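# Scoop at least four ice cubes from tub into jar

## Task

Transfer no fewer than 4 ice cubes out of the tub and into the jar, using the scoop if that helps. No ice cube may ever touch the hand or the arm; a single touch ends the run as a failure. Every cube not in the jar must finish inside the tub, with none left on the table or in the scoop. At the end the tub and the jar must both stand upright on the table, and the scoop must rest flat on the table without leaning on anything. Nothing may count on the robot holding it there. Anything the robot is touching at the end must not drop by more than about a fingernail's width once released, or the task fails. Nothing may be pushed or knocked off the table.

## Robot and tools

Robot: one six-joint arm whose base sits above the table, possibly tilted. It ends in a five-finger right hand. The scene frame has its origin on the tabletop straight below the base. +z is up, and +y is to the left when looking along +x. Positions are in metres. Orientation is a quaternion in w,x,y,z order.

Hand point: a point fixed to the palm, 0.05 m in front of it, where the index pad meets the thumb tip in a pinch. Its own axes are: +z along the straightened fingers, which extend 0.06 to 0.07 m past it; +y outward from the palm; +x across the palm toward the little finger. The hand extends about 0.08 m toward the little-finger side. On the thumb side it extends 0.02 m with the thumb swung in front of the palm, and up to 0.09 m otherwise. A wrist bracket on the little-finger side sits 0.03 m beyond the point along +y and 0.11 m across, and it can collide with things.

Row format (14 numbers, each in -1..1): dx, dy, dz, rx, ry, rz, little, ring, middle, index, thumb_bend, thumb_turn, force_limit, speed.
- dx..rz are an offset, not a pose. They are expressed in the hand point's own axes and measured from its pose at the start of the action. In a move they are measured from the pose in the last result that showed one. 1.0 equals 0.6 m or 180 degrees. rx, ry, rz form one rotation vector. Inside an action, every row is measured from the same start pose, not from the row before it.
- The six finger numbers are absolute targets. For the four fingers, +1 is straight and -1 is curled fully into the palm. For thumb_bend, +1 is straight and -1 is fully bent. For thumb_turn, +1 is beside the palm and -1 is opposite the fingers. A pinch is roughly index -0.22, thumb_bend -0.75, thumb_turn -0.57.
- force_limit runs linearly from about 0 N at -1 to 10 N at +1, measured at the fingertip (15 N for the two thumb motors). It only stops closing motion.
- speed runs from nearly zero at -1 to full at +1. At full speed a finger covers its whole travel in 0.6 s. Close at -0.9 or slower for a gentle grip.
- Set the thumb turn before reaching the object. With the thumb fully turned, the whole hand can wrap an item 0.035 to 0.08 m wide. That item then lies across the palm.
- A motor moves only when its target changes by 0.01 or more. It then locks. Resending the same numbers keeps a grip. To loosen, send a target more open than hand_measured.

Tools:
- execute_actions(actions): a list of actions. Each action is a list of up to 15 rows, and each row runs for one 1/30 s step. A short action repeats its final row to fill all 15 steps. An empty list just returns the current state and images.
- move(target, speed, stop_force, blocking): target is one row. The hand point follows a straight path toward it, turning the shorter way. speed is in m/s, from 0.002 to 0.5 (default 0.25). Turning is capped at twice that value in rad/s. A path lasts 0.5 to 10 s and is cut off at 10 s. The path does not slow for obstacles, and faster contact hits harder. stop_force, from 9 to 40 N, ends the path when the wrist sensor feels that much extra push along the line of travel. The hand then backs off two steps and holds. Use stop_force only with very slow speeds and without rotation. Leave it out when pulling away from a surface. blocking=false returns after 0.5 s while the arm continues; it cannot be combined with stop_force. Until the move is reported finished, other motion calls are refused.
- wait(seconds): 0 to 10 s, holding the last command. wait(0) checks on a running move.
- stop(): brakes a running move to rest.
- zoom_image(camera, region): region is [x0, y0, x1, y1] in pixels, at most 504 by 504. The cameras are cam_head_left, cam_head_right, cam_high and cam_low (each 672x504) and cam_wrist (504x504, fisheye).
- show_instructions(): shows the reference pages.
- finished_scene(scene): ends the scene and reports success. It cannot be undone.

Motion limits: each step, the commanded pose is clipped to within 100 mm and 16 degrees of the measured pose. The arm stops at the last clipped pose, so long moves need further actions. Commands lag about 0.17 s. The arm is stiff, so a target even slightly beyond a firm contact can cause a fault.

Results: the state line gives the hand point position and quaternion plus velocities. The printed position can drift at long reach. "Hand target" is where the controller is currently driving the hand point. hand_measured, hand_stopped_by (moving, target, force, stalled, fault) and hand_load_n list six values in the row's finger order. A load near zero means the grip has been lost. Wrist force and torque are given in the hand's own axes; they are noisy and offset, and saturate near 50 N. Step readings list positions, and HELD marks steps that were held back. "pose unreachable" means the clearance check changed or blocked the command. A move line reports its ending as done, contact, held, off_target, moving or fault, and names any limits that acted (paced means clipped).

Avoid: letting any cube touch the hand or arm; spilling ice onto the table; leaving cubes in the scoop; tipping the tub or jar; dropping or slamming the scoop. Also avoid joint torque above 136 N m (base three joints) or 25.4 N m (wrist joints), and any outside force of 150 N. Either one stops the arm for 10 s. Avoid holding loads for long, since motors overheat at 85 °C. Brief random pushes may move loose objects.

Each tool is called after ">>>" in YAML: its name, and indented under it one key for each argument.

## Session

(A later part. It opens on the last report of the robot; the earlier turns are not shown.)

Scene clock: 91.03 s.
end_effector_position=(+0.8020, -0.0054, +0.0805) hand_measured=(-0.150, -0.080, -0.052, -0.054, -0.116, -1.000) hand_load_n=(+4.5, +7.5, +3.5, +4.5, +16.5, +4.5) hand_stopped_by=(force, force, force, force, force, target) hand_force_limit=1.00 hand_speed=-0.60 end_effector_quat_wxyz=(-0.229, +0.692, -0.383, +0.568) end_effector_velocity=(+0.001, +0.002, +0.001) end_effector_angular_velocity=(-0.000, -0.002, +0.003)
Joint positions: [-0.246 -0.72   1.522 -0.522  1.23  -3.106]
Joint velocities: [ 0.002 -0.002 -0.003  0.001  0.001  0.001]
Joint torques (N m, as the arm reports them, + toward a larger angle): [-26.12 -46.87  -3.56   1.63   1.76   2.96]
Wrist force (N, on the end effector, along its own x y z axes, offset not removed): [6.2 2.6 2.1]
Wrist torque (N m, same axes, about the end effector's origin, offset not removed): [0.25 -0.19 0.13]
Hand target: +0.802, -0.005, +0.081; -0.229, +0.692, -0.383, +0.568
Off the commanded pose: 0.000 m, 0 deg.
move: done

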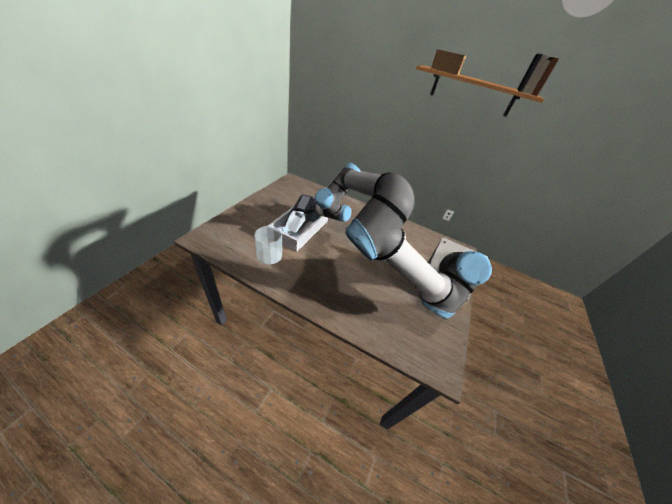

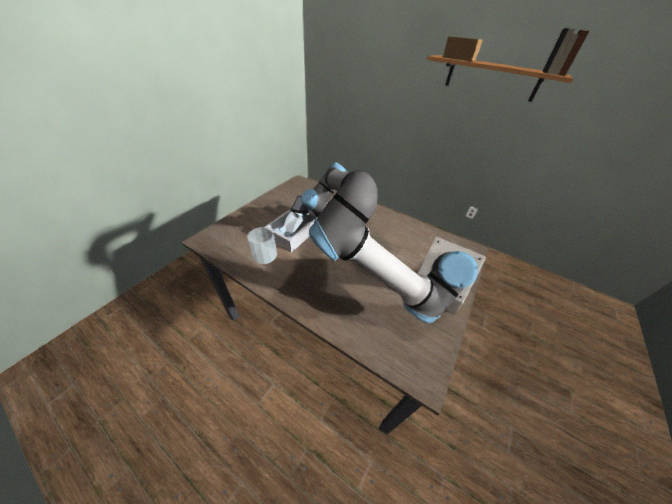

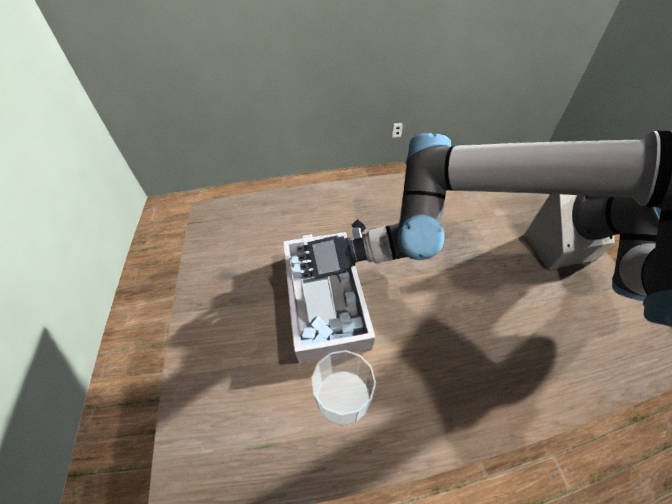

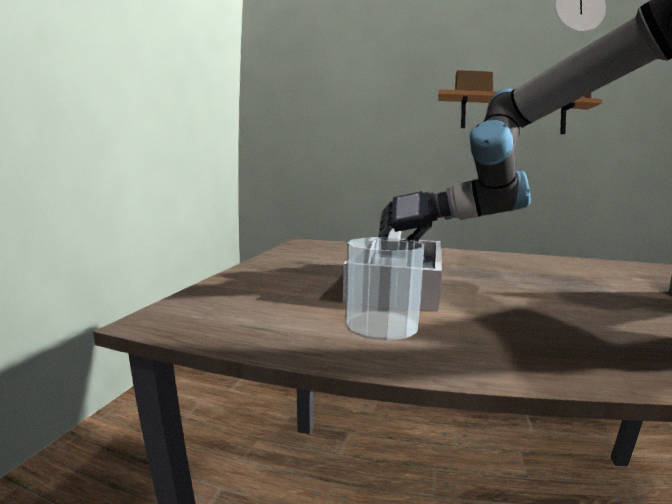

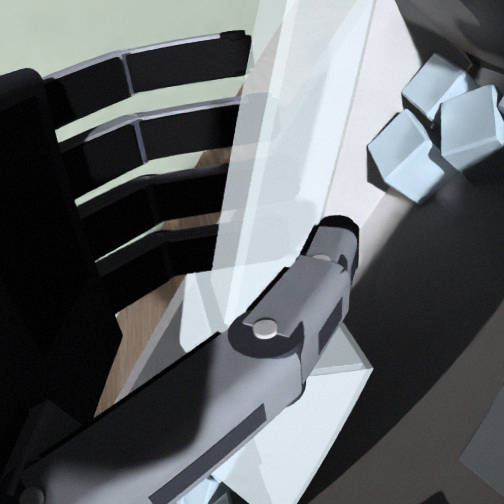

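>>> move:
  target: [0.018,0.004,0.024,0,0,0,-1,-1,-1,-0.98,-0.98,-1,1,-0.6]
  speed: 0.03

>>> move:
  target: [-0.055,-0.042,-0.008,0,0,0,-1,-1,-1,-0.98,-0.98,-1,1,-0.6]
  speed: 0.03

>>> zoom_image:
  camera: "cam_high"
  region: [240, 200, 440, 380]

Scene clock: 101.43 s.
end_effector_position=(+0.8158, -0.0170, +0.0817) hand_measured=(-0.150, -0.080, -0.052, -0.070, -0.116, -1.000) hand_load_n=(+3.5, +5.5, +2.0, +10.0, +18.0, +4.5) hand_stopped_by=(force, force, force, force, force, target) hand_force_limit=1.00 hand_speed=-0.60 end_effector_quat_wxyz=(-0.229, +0.692, -0.383, +0.568) end_effector_velocity=(+0.001, -0.002, +0.001) end_effector_angular_velocity=(+0.001, -0.001, -0.001)
Joint positions: [-0.255 -0.684  1.47  -0.505  1.221 -3.108]
Joint velocities: [-0.002  0.003 -0.005  0.002 -0.001  0.001]
Joint torques (N m, as the arm reports them, + toward a larger angle): [-49.89 -21.81 -18.33   1.35  -1.33  -2.85]
Wrist force (N, on the end effector, along its own x y z axes, offset not removed): [0.2 1.4 3.0]
Wrist torque (N m, same axes, about the end effector's origin, offset not removed): [-0.06 0.02 -0.04]
Hand target: +0.816, -0.017, +0.082; -0.229, +0.692, -0.383, +0.568
Off the commanded pose: 0.000 m, 0 deg.
move: done

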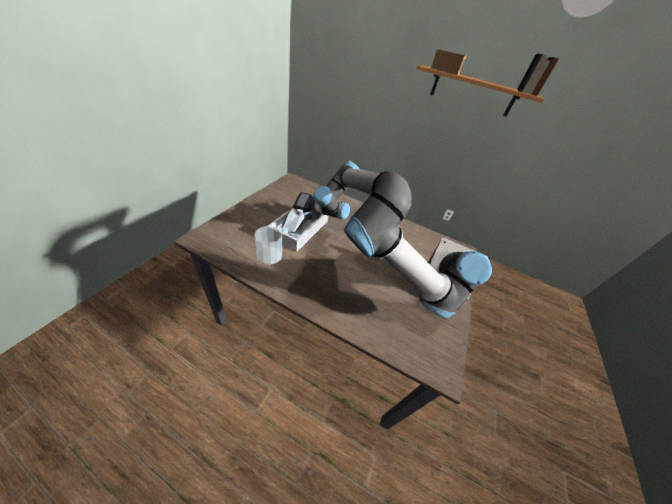

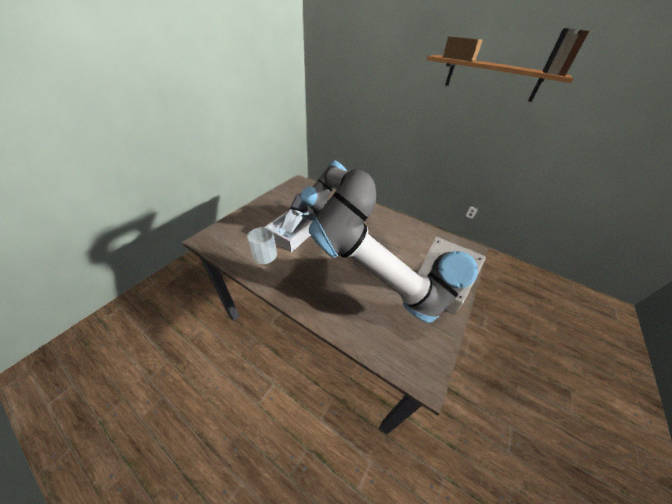

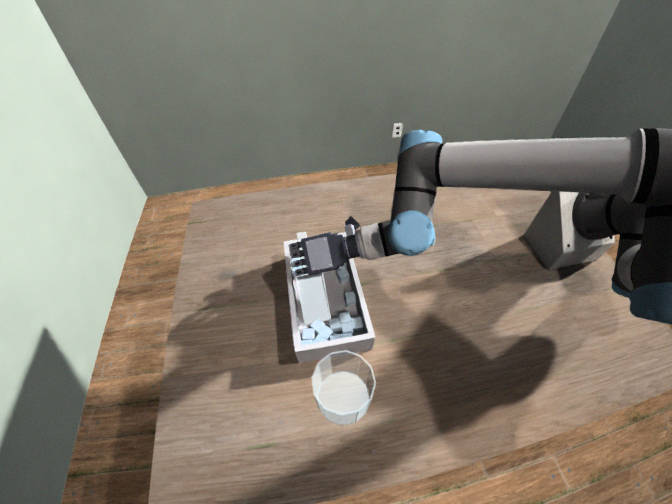

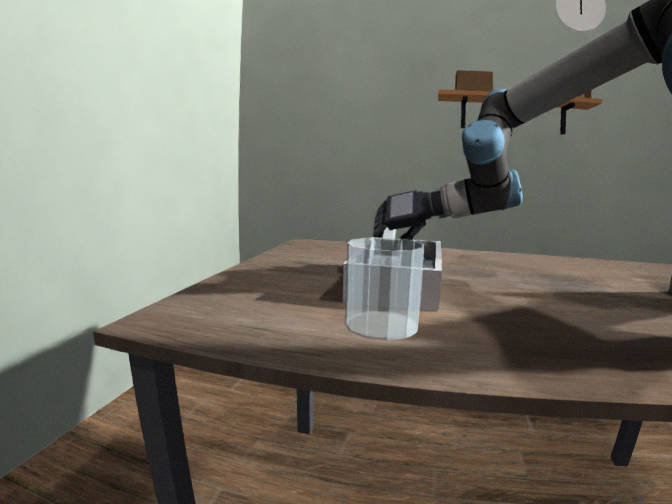

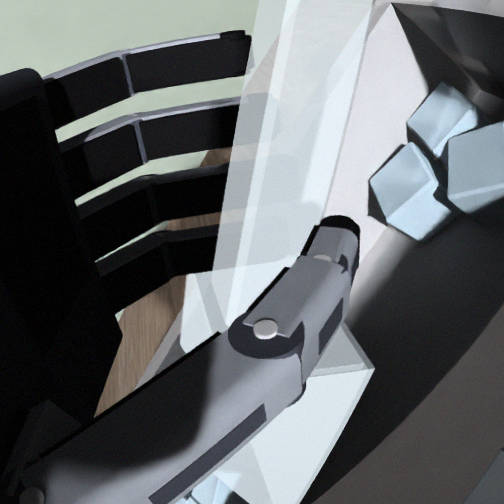

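Scene clock: 103.13 s.
end_effector_position=(+0.8159, +0.0247, +0.0817) hand_measured=(-0.150, -0.080, -0.052, -0.070, -0.116, -1.000) hand_load_n=(+4.5, +6.5, +1.5, +7.5, +20.0, +3.5) hand_stopped_by=(force, force, force, force, force, target) hand_force_limit=1.00 hand_speed=-0.60 end_effector_quat_wxyz=(-0.229, +0.692, -0.383, +0.568) end_effector_velocity=(-0.000, +0.001, -0.000) end_effector_angular_velocity=(+0.001, +0.001, -0.001)
Joint positions: [-0.205 -0.733  1.472 -0.461  1.268 -3.094]
Joint velocities: [ 0.001 -0.001  0.     0.002  0.001  0.001]
Joint torques (N m, as the arm reports them, + toward a larger angle): [-28.8  -50.94 -19.96   1.27   2.6    3.25]
Wrist force (N, on the end effector, along its own x y z axes, offset not removed): [5.2 6.7 0.6]
Wrist torque (N m, same axes, about the end effector's origin, offset not removed): [0.66 -0.09 0.04]
Hand target: +0.816, +0.025, +0.082; -0.229, +0.692, -0.383, +0.568
Off the commanded pose: 0.000 m, 0 deg.
move: done

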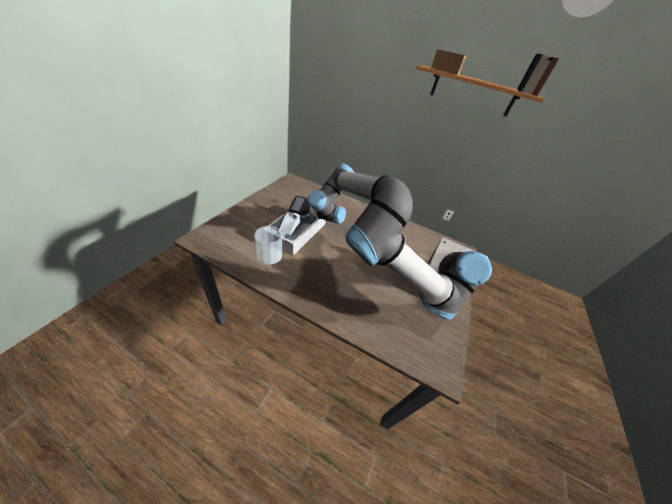

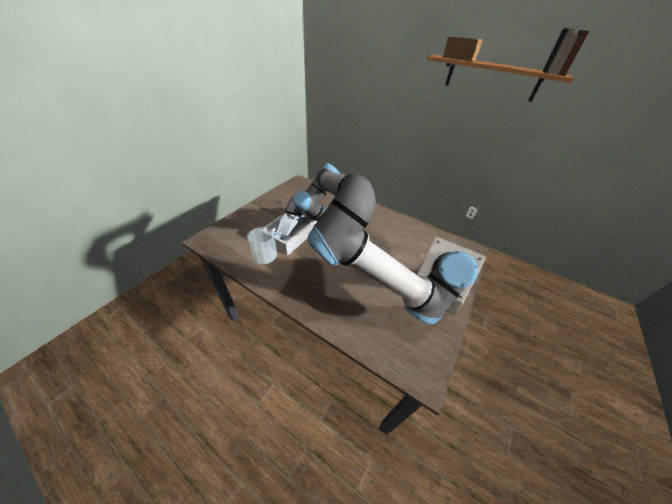

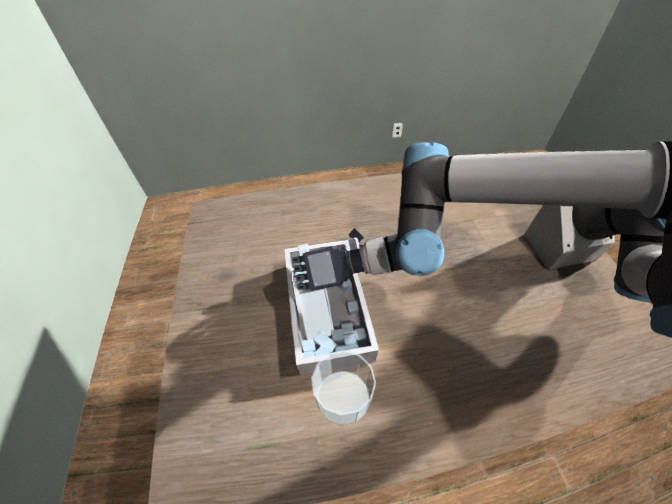

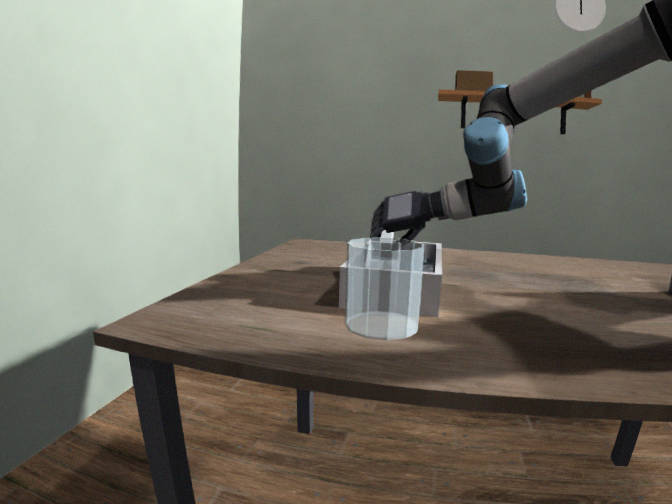

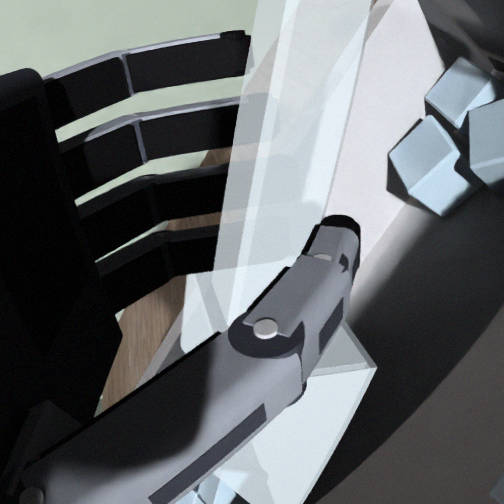

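Region (240, 200, 440, 380) of cam_high's 672x504 image, scaled by 2.520, with more detail than that image has; it fills the top 454 rows of this view, and the rest is white.

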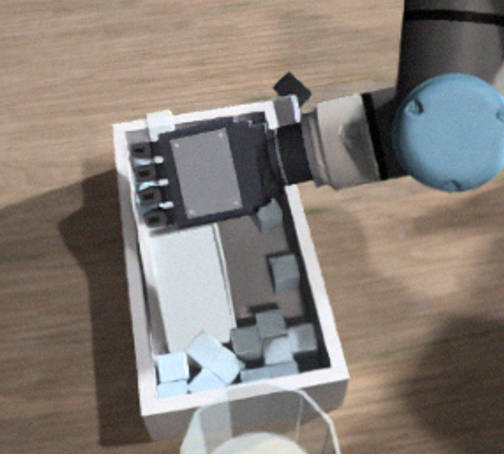

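>>> move:
  target: [0.013,0.01,0.002,0.01,-0.044,0.16,-1,-1,-1,-0.98,-0.98,-1,1,-0.6]
  speed: 0.06

>>> move:
  target: [0.027,-0.19,-0.055,0,0,0,-1,-1,-1,-0.98,-0.98,-1,1,-0.6]
  speed: 0.06

>>> zoom_image:
  camera: "cam_high"
  region: [240, 200, 440, 430]

>>> zoom_image:
  camera: "cam_low"
  region: [300, 120, 520, 340]

Scene clock: 118.37 s.
end_effector_position=(+0.8159, +0.0147, +0.0816) hand_measured=(-0.152, -0.080, -0.052, -0.072, -0.130, -1.000) hand_load_n=(+0.0, +0.0, +0.0, +0.0, +0.5, +0.0) hand_stopped_by=(force, force, force, force, force, target) hand_force_limit=1.00 hand_speed=-0.60 end_effector_quat_wxyz=(-0.399, +0.609, -0.517, +0.450) end_effector_velocity=(+0.000, -0.001, +0.001) end_effector_angular_velocity=(+0.007, -0.001, -0.000)
Joint positions: [-0.302 -0.655  1.486 -0.62   1.054 -2.586]
Joint velocities: [-0.002  0.001  0.    -0.004 -0.003  0.008]
Joint torques (N m, as the arm reports them, + toward a larger angle): [-49.35 -22.59  -4.18  -2.85  -1.2    2.65]
Wrist force (N, on the end effector, along its own x y z axes, offset not removed): [3.6 4.6 1.0]
Wrist torque (N m, same axes, about the end effector's origin, offset not removed): [0.53 -0.60 0.37]
Hand target: +0.816, +0.015, +0.082; -0.399, +0.609, -0.517, +0.450
Off the commanded pose: 0.000 m, 0 deg.
move: done

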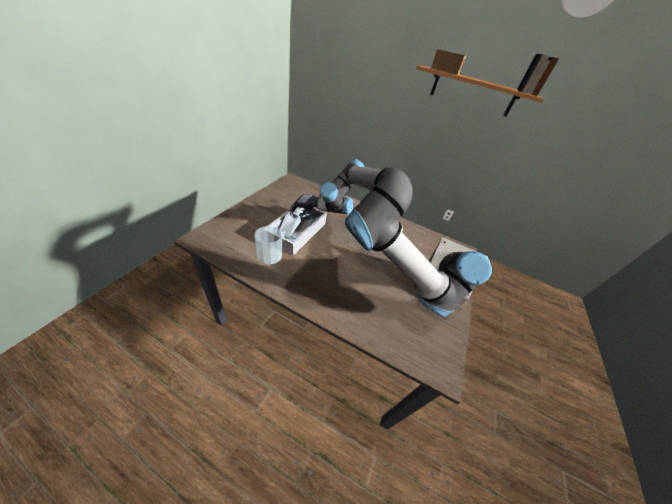

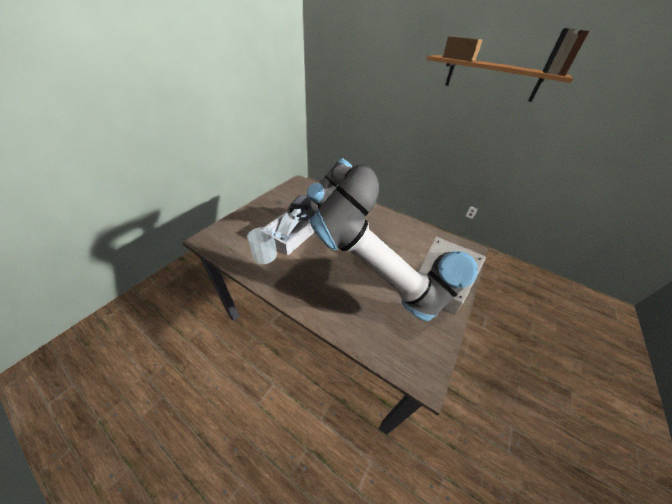

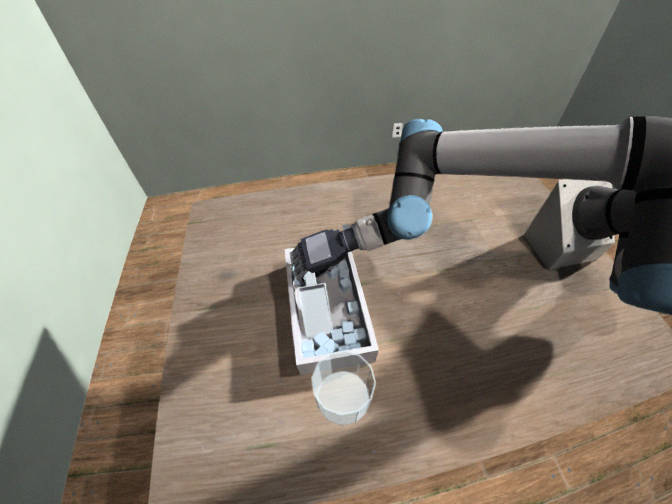

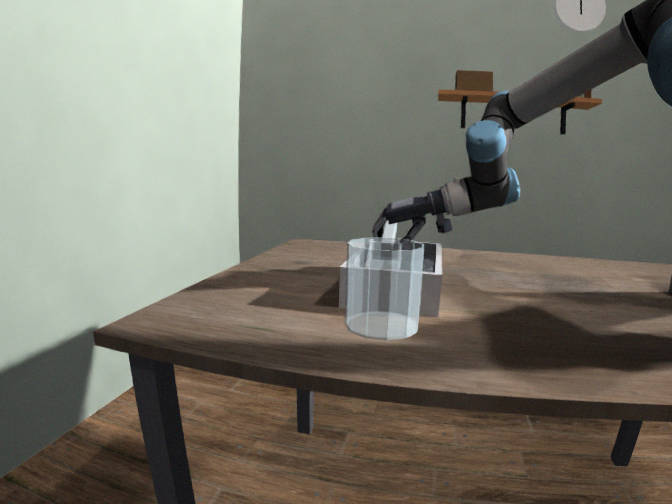

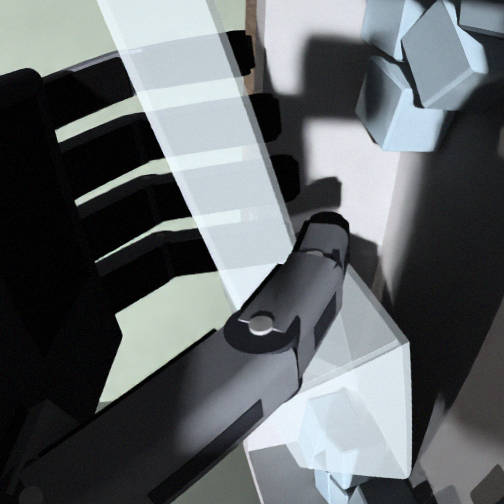

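Scene clock: 120.73 s.
end_effector_position=(+0.8161, +0.0147, +0.2013) hand_measured=(-0.152, -0.080, -0.052, -0.072, -0.128, -1.000) hand_load_n=(+0.0, +0.0, +0.0, +0.5, +1.0, +0.0) hand_stopped_by=(force, force, force, force, force, target) hand_force_limit=1.00 hand_speed=-0.60 end_effector_quat_wxyz=(-0.398, +0.609, -0.517, +0.450) end_effector_velocity=(-0.001, +0.001, -0.001) end_effector_angular_velocity=(+0.001, +0.003, +0.000)
Joint positions: [-0.436 -0.763  1.422 -0.429  0.923 -2.621]
Joint velocities: [ 0.001 -0.     0.001  0.002 -0.002 -0.001]
Joint torques (N m, as the arm reports them, + toward a larger angle): [-48.75 -45.61 -21.67   0.94  -1.6   -2.64]
Wrist force (N, on the end effector, along its own x y z axes, offset not removed): [1.0 1.4 3.3]
Wrist torque (N m, same axes, about the end effector's origin, offset not removed): [-0.26 -0.17 0.06]
Hand target: +0.816, +0.015, +0.201; -0.398, +0.609, -0.517, +0.450
Off the commanded pose: 0.000 m, 0 deg.
move: done

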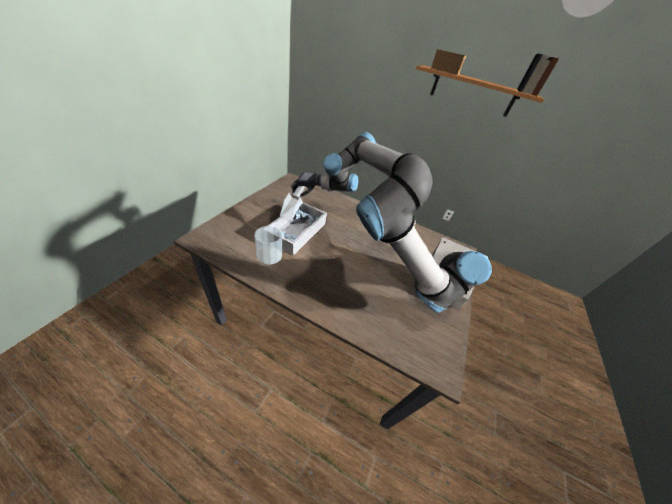

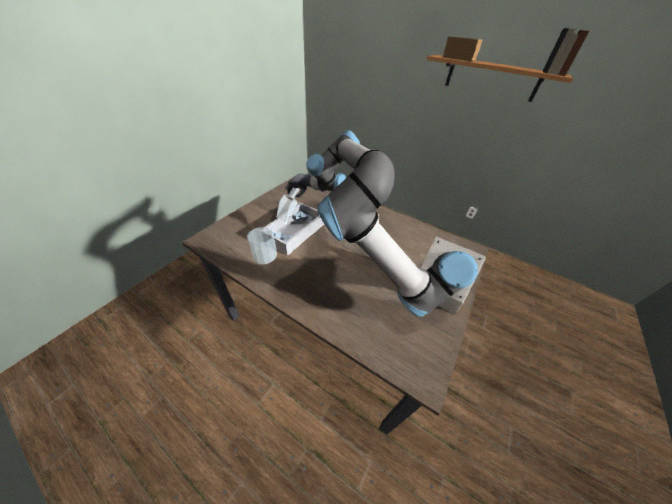

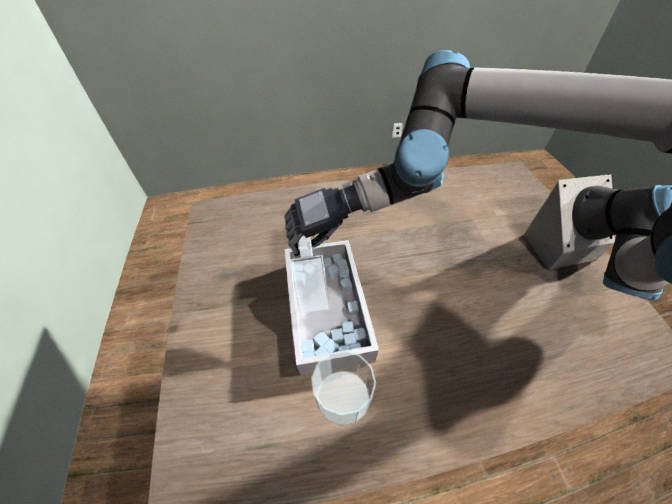

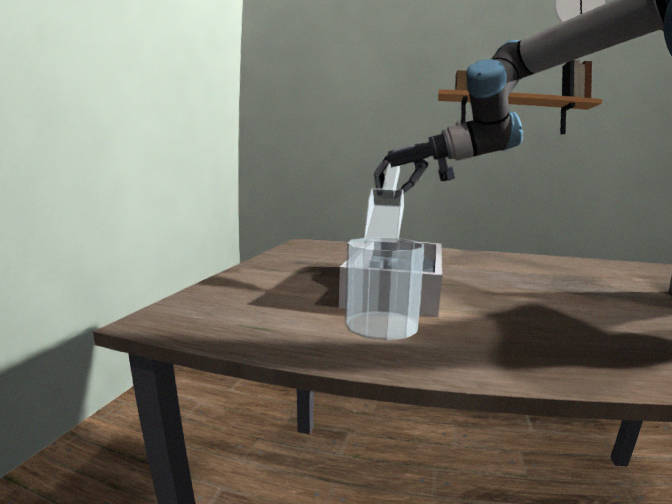

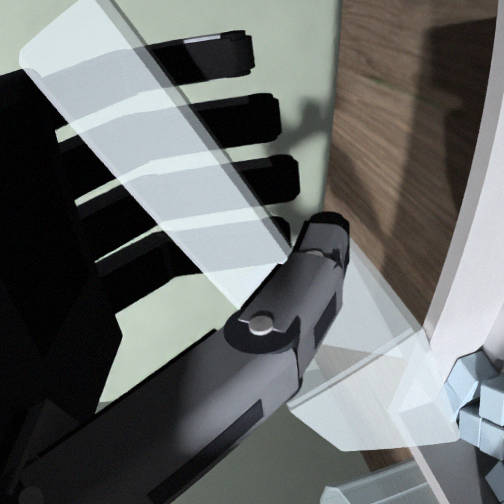

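Region (240, 200, 440, 430) of cam_high's 672x504 image, scaled by 2.191, with more detail than that image has; it fills the left 438 columns of this view, and the rest is white.

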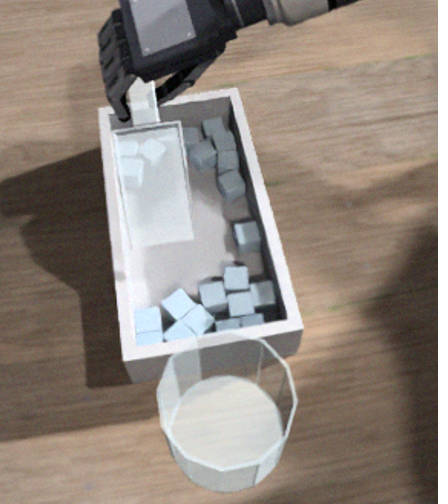

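Region (300, 120, 520, 340) of cam_low's 672x504 image, scaled by 2.291, with more detail than that image has.

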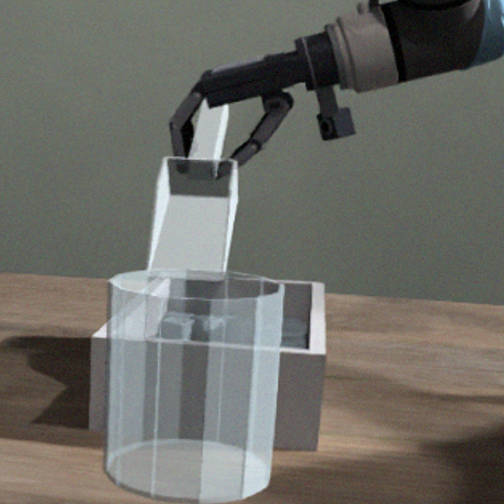

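>>> move:
  target: [-0.022,0.098,-0.353,0,0,0,-1,-1,-1,-0.98,-0.98,-1,1,-0.6]
  speed: 0.06

>>> move:
  target: [-0.036,0.254,0.073,0,0,0,-1,-1,-1,-0.98,-0.98,-1,1,-0.6]
  speed: 0.05

>>> move:
  target: [0,0,0,0,0,0,0.25,0.25,0.25,0.25,0.2,-1,1,-0.6]

Scene clock: 131.33 s.
end_effector_position=(+0.5960, +0.0147, +0.2024) hand_measured=(-0.152, -0.080, -0.052, -0.072, -0.128, -1.000) hand_load_n=(+0.0, +0.0, +0.0, +0.5, +1.0, +0.0) hand_stopped_by=(force, force, force, force, force, target) hand_force_limit=1.00 hand_speed=-0.60 end_effector_quat_wxyz=(-0.398, +0.609, -0.517, +0.450) end_effector_velocity=(-0.001, -0.000, +0.001) end_effector_angular_velocity=(+0.000, -0.001, +0.000)
Joint positions: [-0.682 -1.111  2.101 -0.698  0.685 -2.71 ]
Joint velocities: [-0.004 -0.002  0.002 -0.001 -0.003  0.   ]
Joint torques (N m, as the arm reports them, + toward a larger angle): [-35.73 -28.32  -7.72  -3.35  -1.6   -2.61]
Wrist force (N, on the end effector, along its own x y z axes, offset not removed): [0.3 1.4 -2.8]
Wrist torque (N m, same axes, about the end effector's origin, offset not removed): [0.24 0.12 0.07]
Hand target: +0.596, +0.015, +0.202; -0.398, +0.609, -0.517, +0.450
Off the commanded pose: 0.000 m, 0 deg.
move: done

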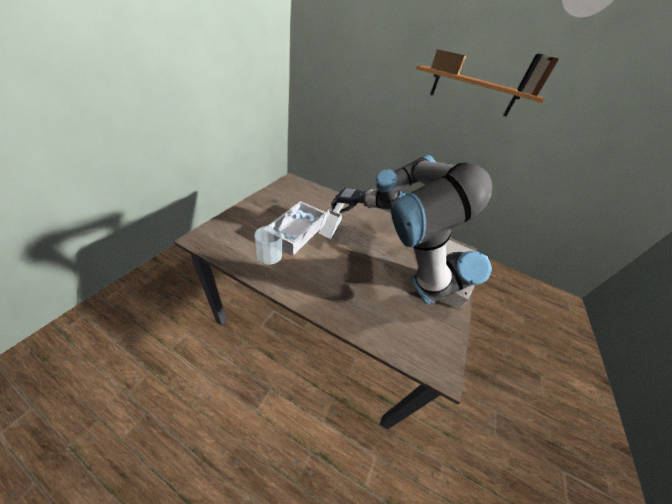

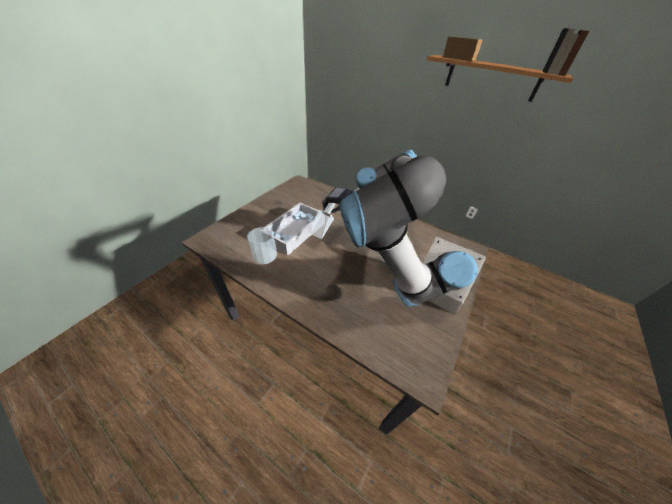

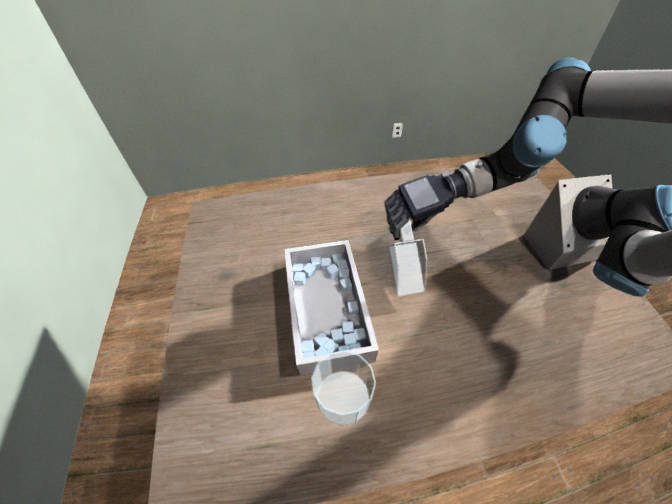

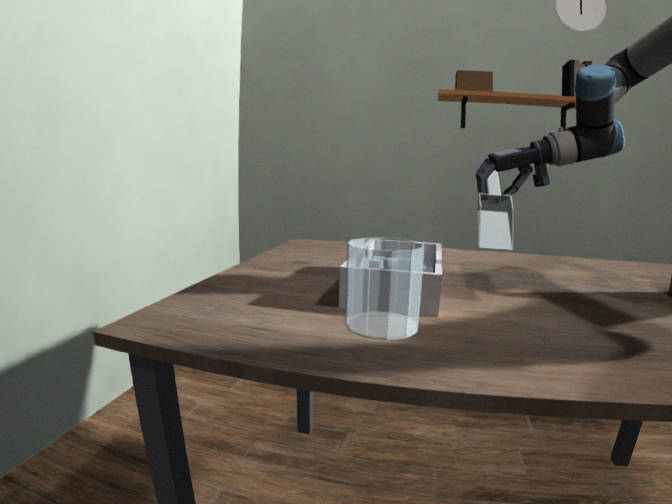

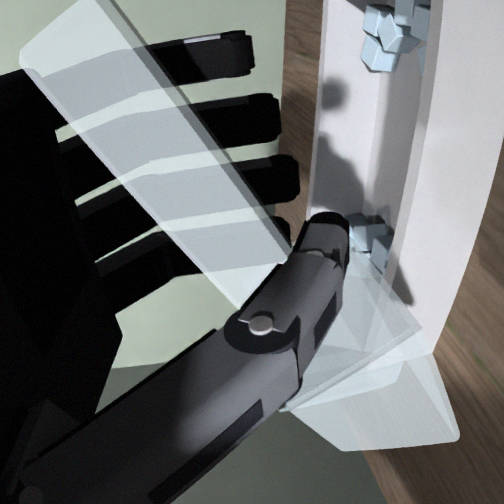

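Scene clock: 134.87 s.
end_effector_position=(+0.5955, +0.0147, +0.0424) hand_measured=(-0.152, -0.080, -0.052, -0.072, -0.128, -1.000) hand_load_n=(+0.0, +0.0, +0.0, +0.0, +0.5, +0.0) hand_stopped_by=(force, force, force, force, force, target) hand_force_limit=1.00 hand_speed=-0.60 end_effector_quat_wxyz=(-0.398, +0.609, -0.517, +0.450) end_effector_velocity=(-0.000, +0.000, -0.002) end_effector_angular_velocity=(-0.001, +0.001, +0.001)
Joint positions: [-0.417 -0.86   2.187 -1.101  0.941 -2.616]
Joint velocities: [ 0.004  0.003 -0.    -0.003  0.002 -0.   ]
Joint torques (N m, as the arm reports them, + toward a larger angle): [-22.11  -6.93 -16.49  -3.11   3.32   2.56]
Wrist force (N, on the end effector, along its own x y z axes, offset not removed): [-0.2 0.8 -0.9]
Wrist torque (N m, same axes, about the end effector's origin, offset not removed): [0.15 -0.17 -0.08]
Hand target: +0.596, +0.015, +0.042; -0.398, +0.609, -0.517, +0.450
Off the commanded pose: 0.000 m, 0 deg.
move: done

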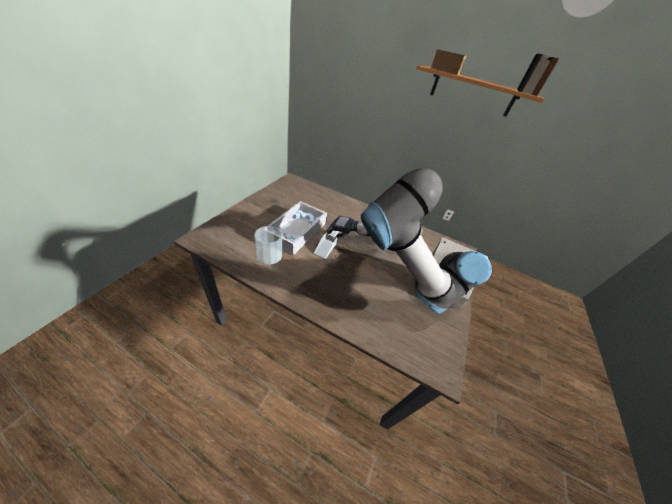

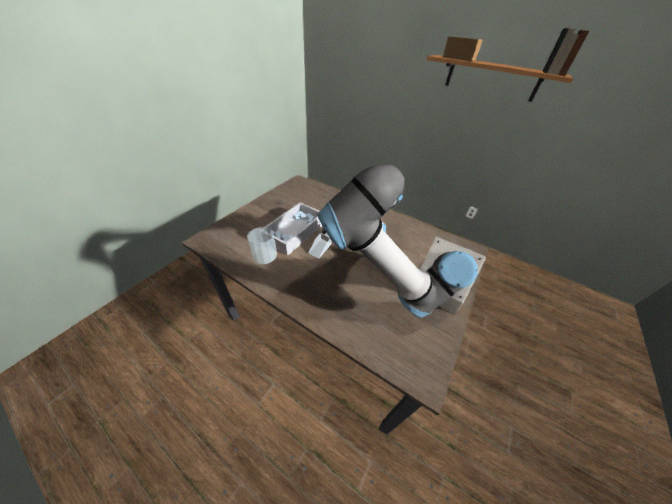

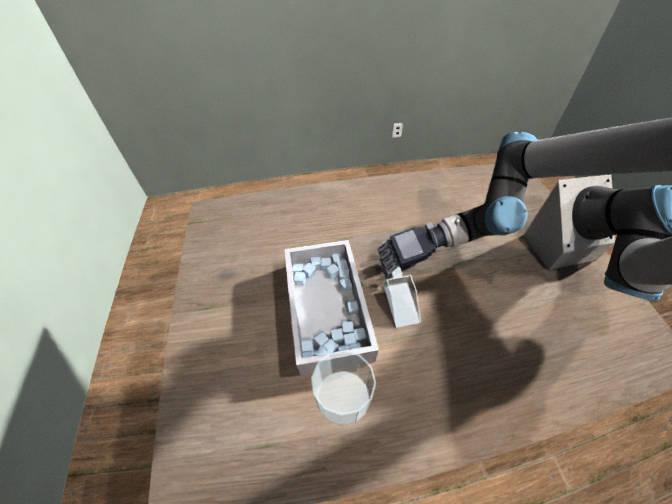

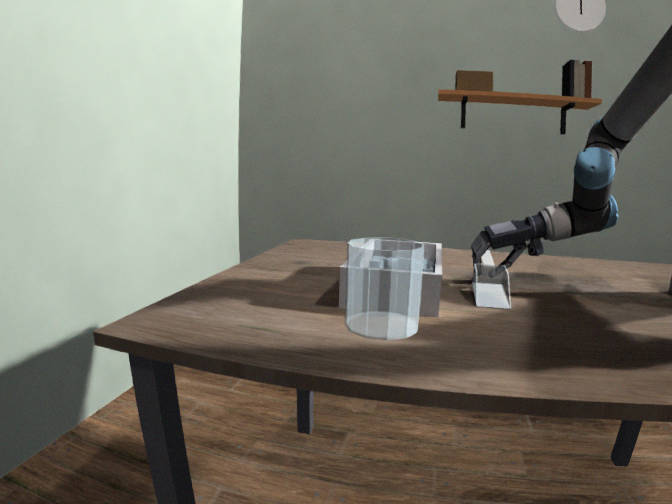

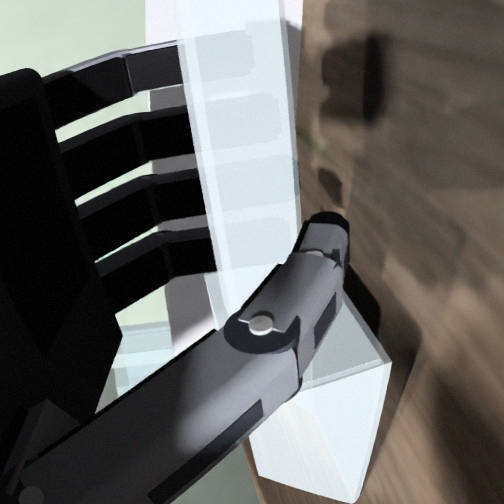

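Scene clock: 135.93 s.
end_effector_position=(+0.5955, +0.0147, +0.0424) hand_measured=(+0.250, +0.250, +0.250, +0.250, +0.200, -1.000) hand_load_n=(+0.0, +0.0, +0.0, +0.0, +0.0, +0.0) hand_stopped_by=(target, target, target, target, target, target) hand_force_limit=1.00 hand_speed=-0.60 end_effector_quat_wxyz=(-0.398, +0.609, -0.517, +0.450) end_effector_velocity=(-0.000, -0.001, -0.000) end_effector_angular_velocity=(+0.000, -0.000, -0.002)
Joint positions: [-0.417 -0.86   2.187 -1.101  0.941 -2.616]
Joint velocities: [-0.     0.001 -0.     0.     0.001 -0.   ]
Joint torques (N m, as the arm reports them, + toward a larger angle): [-37.69 -35.69 -10.24   1.26  -1.35   0.45]
Wrist force (N, on the end effector, along its own x y z axes, offset not removed): [2.3 4.0 0.6]
Wrist torque (N m, same axes, about the end effector's origin, offset not removed): [0.43 -0.47 0.19]
Hand target: +0.595, +0.015, +0.042; -0.398, +0.609, -0.517, +0.450
Off the commanded pose: 0.000 m, 0 deg.
move: done

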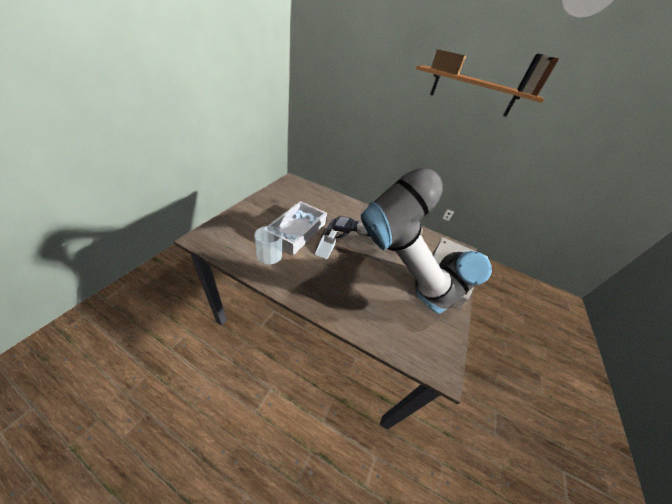

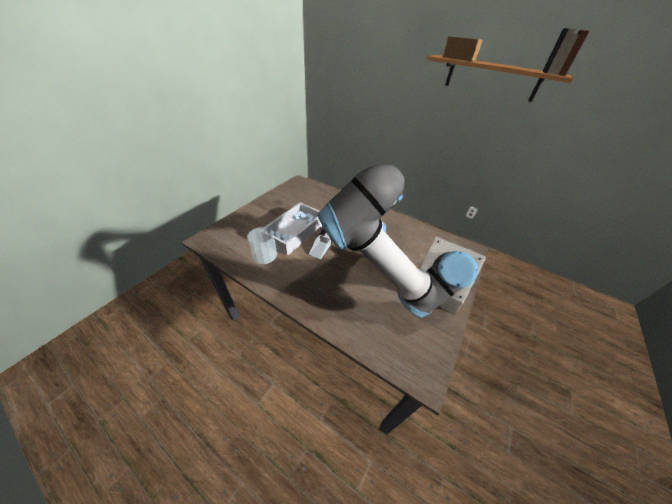

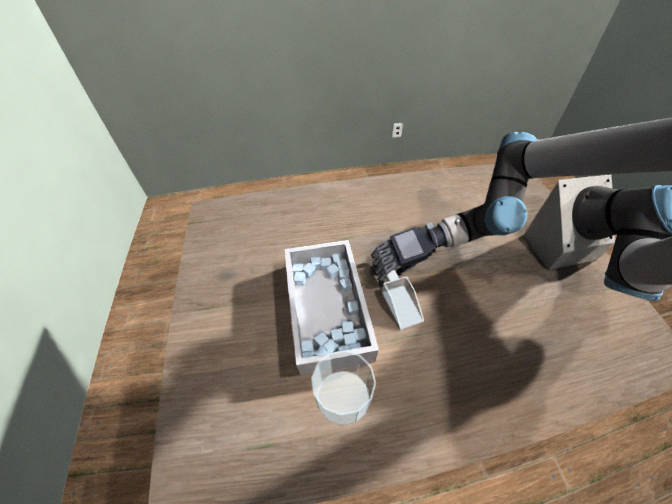

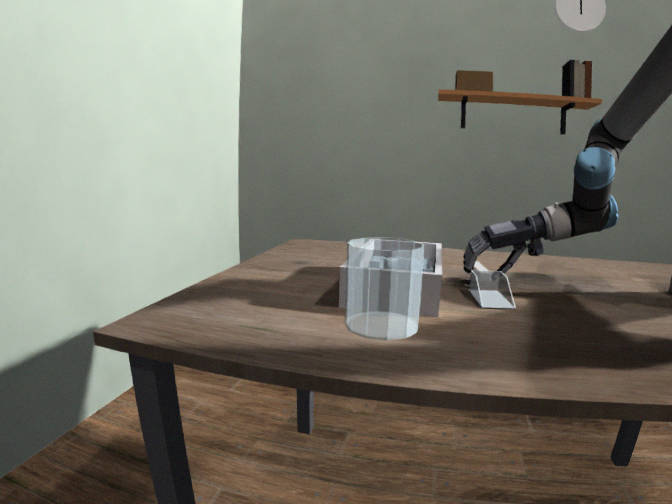

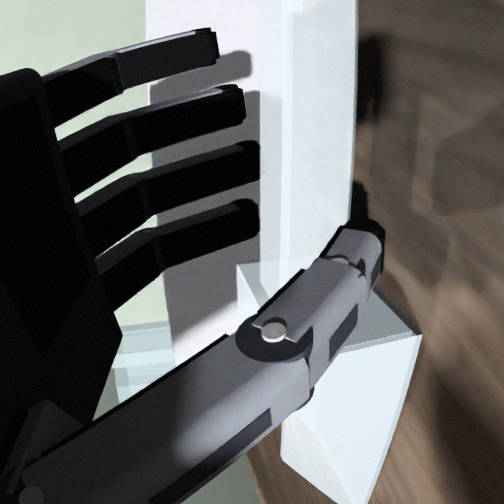

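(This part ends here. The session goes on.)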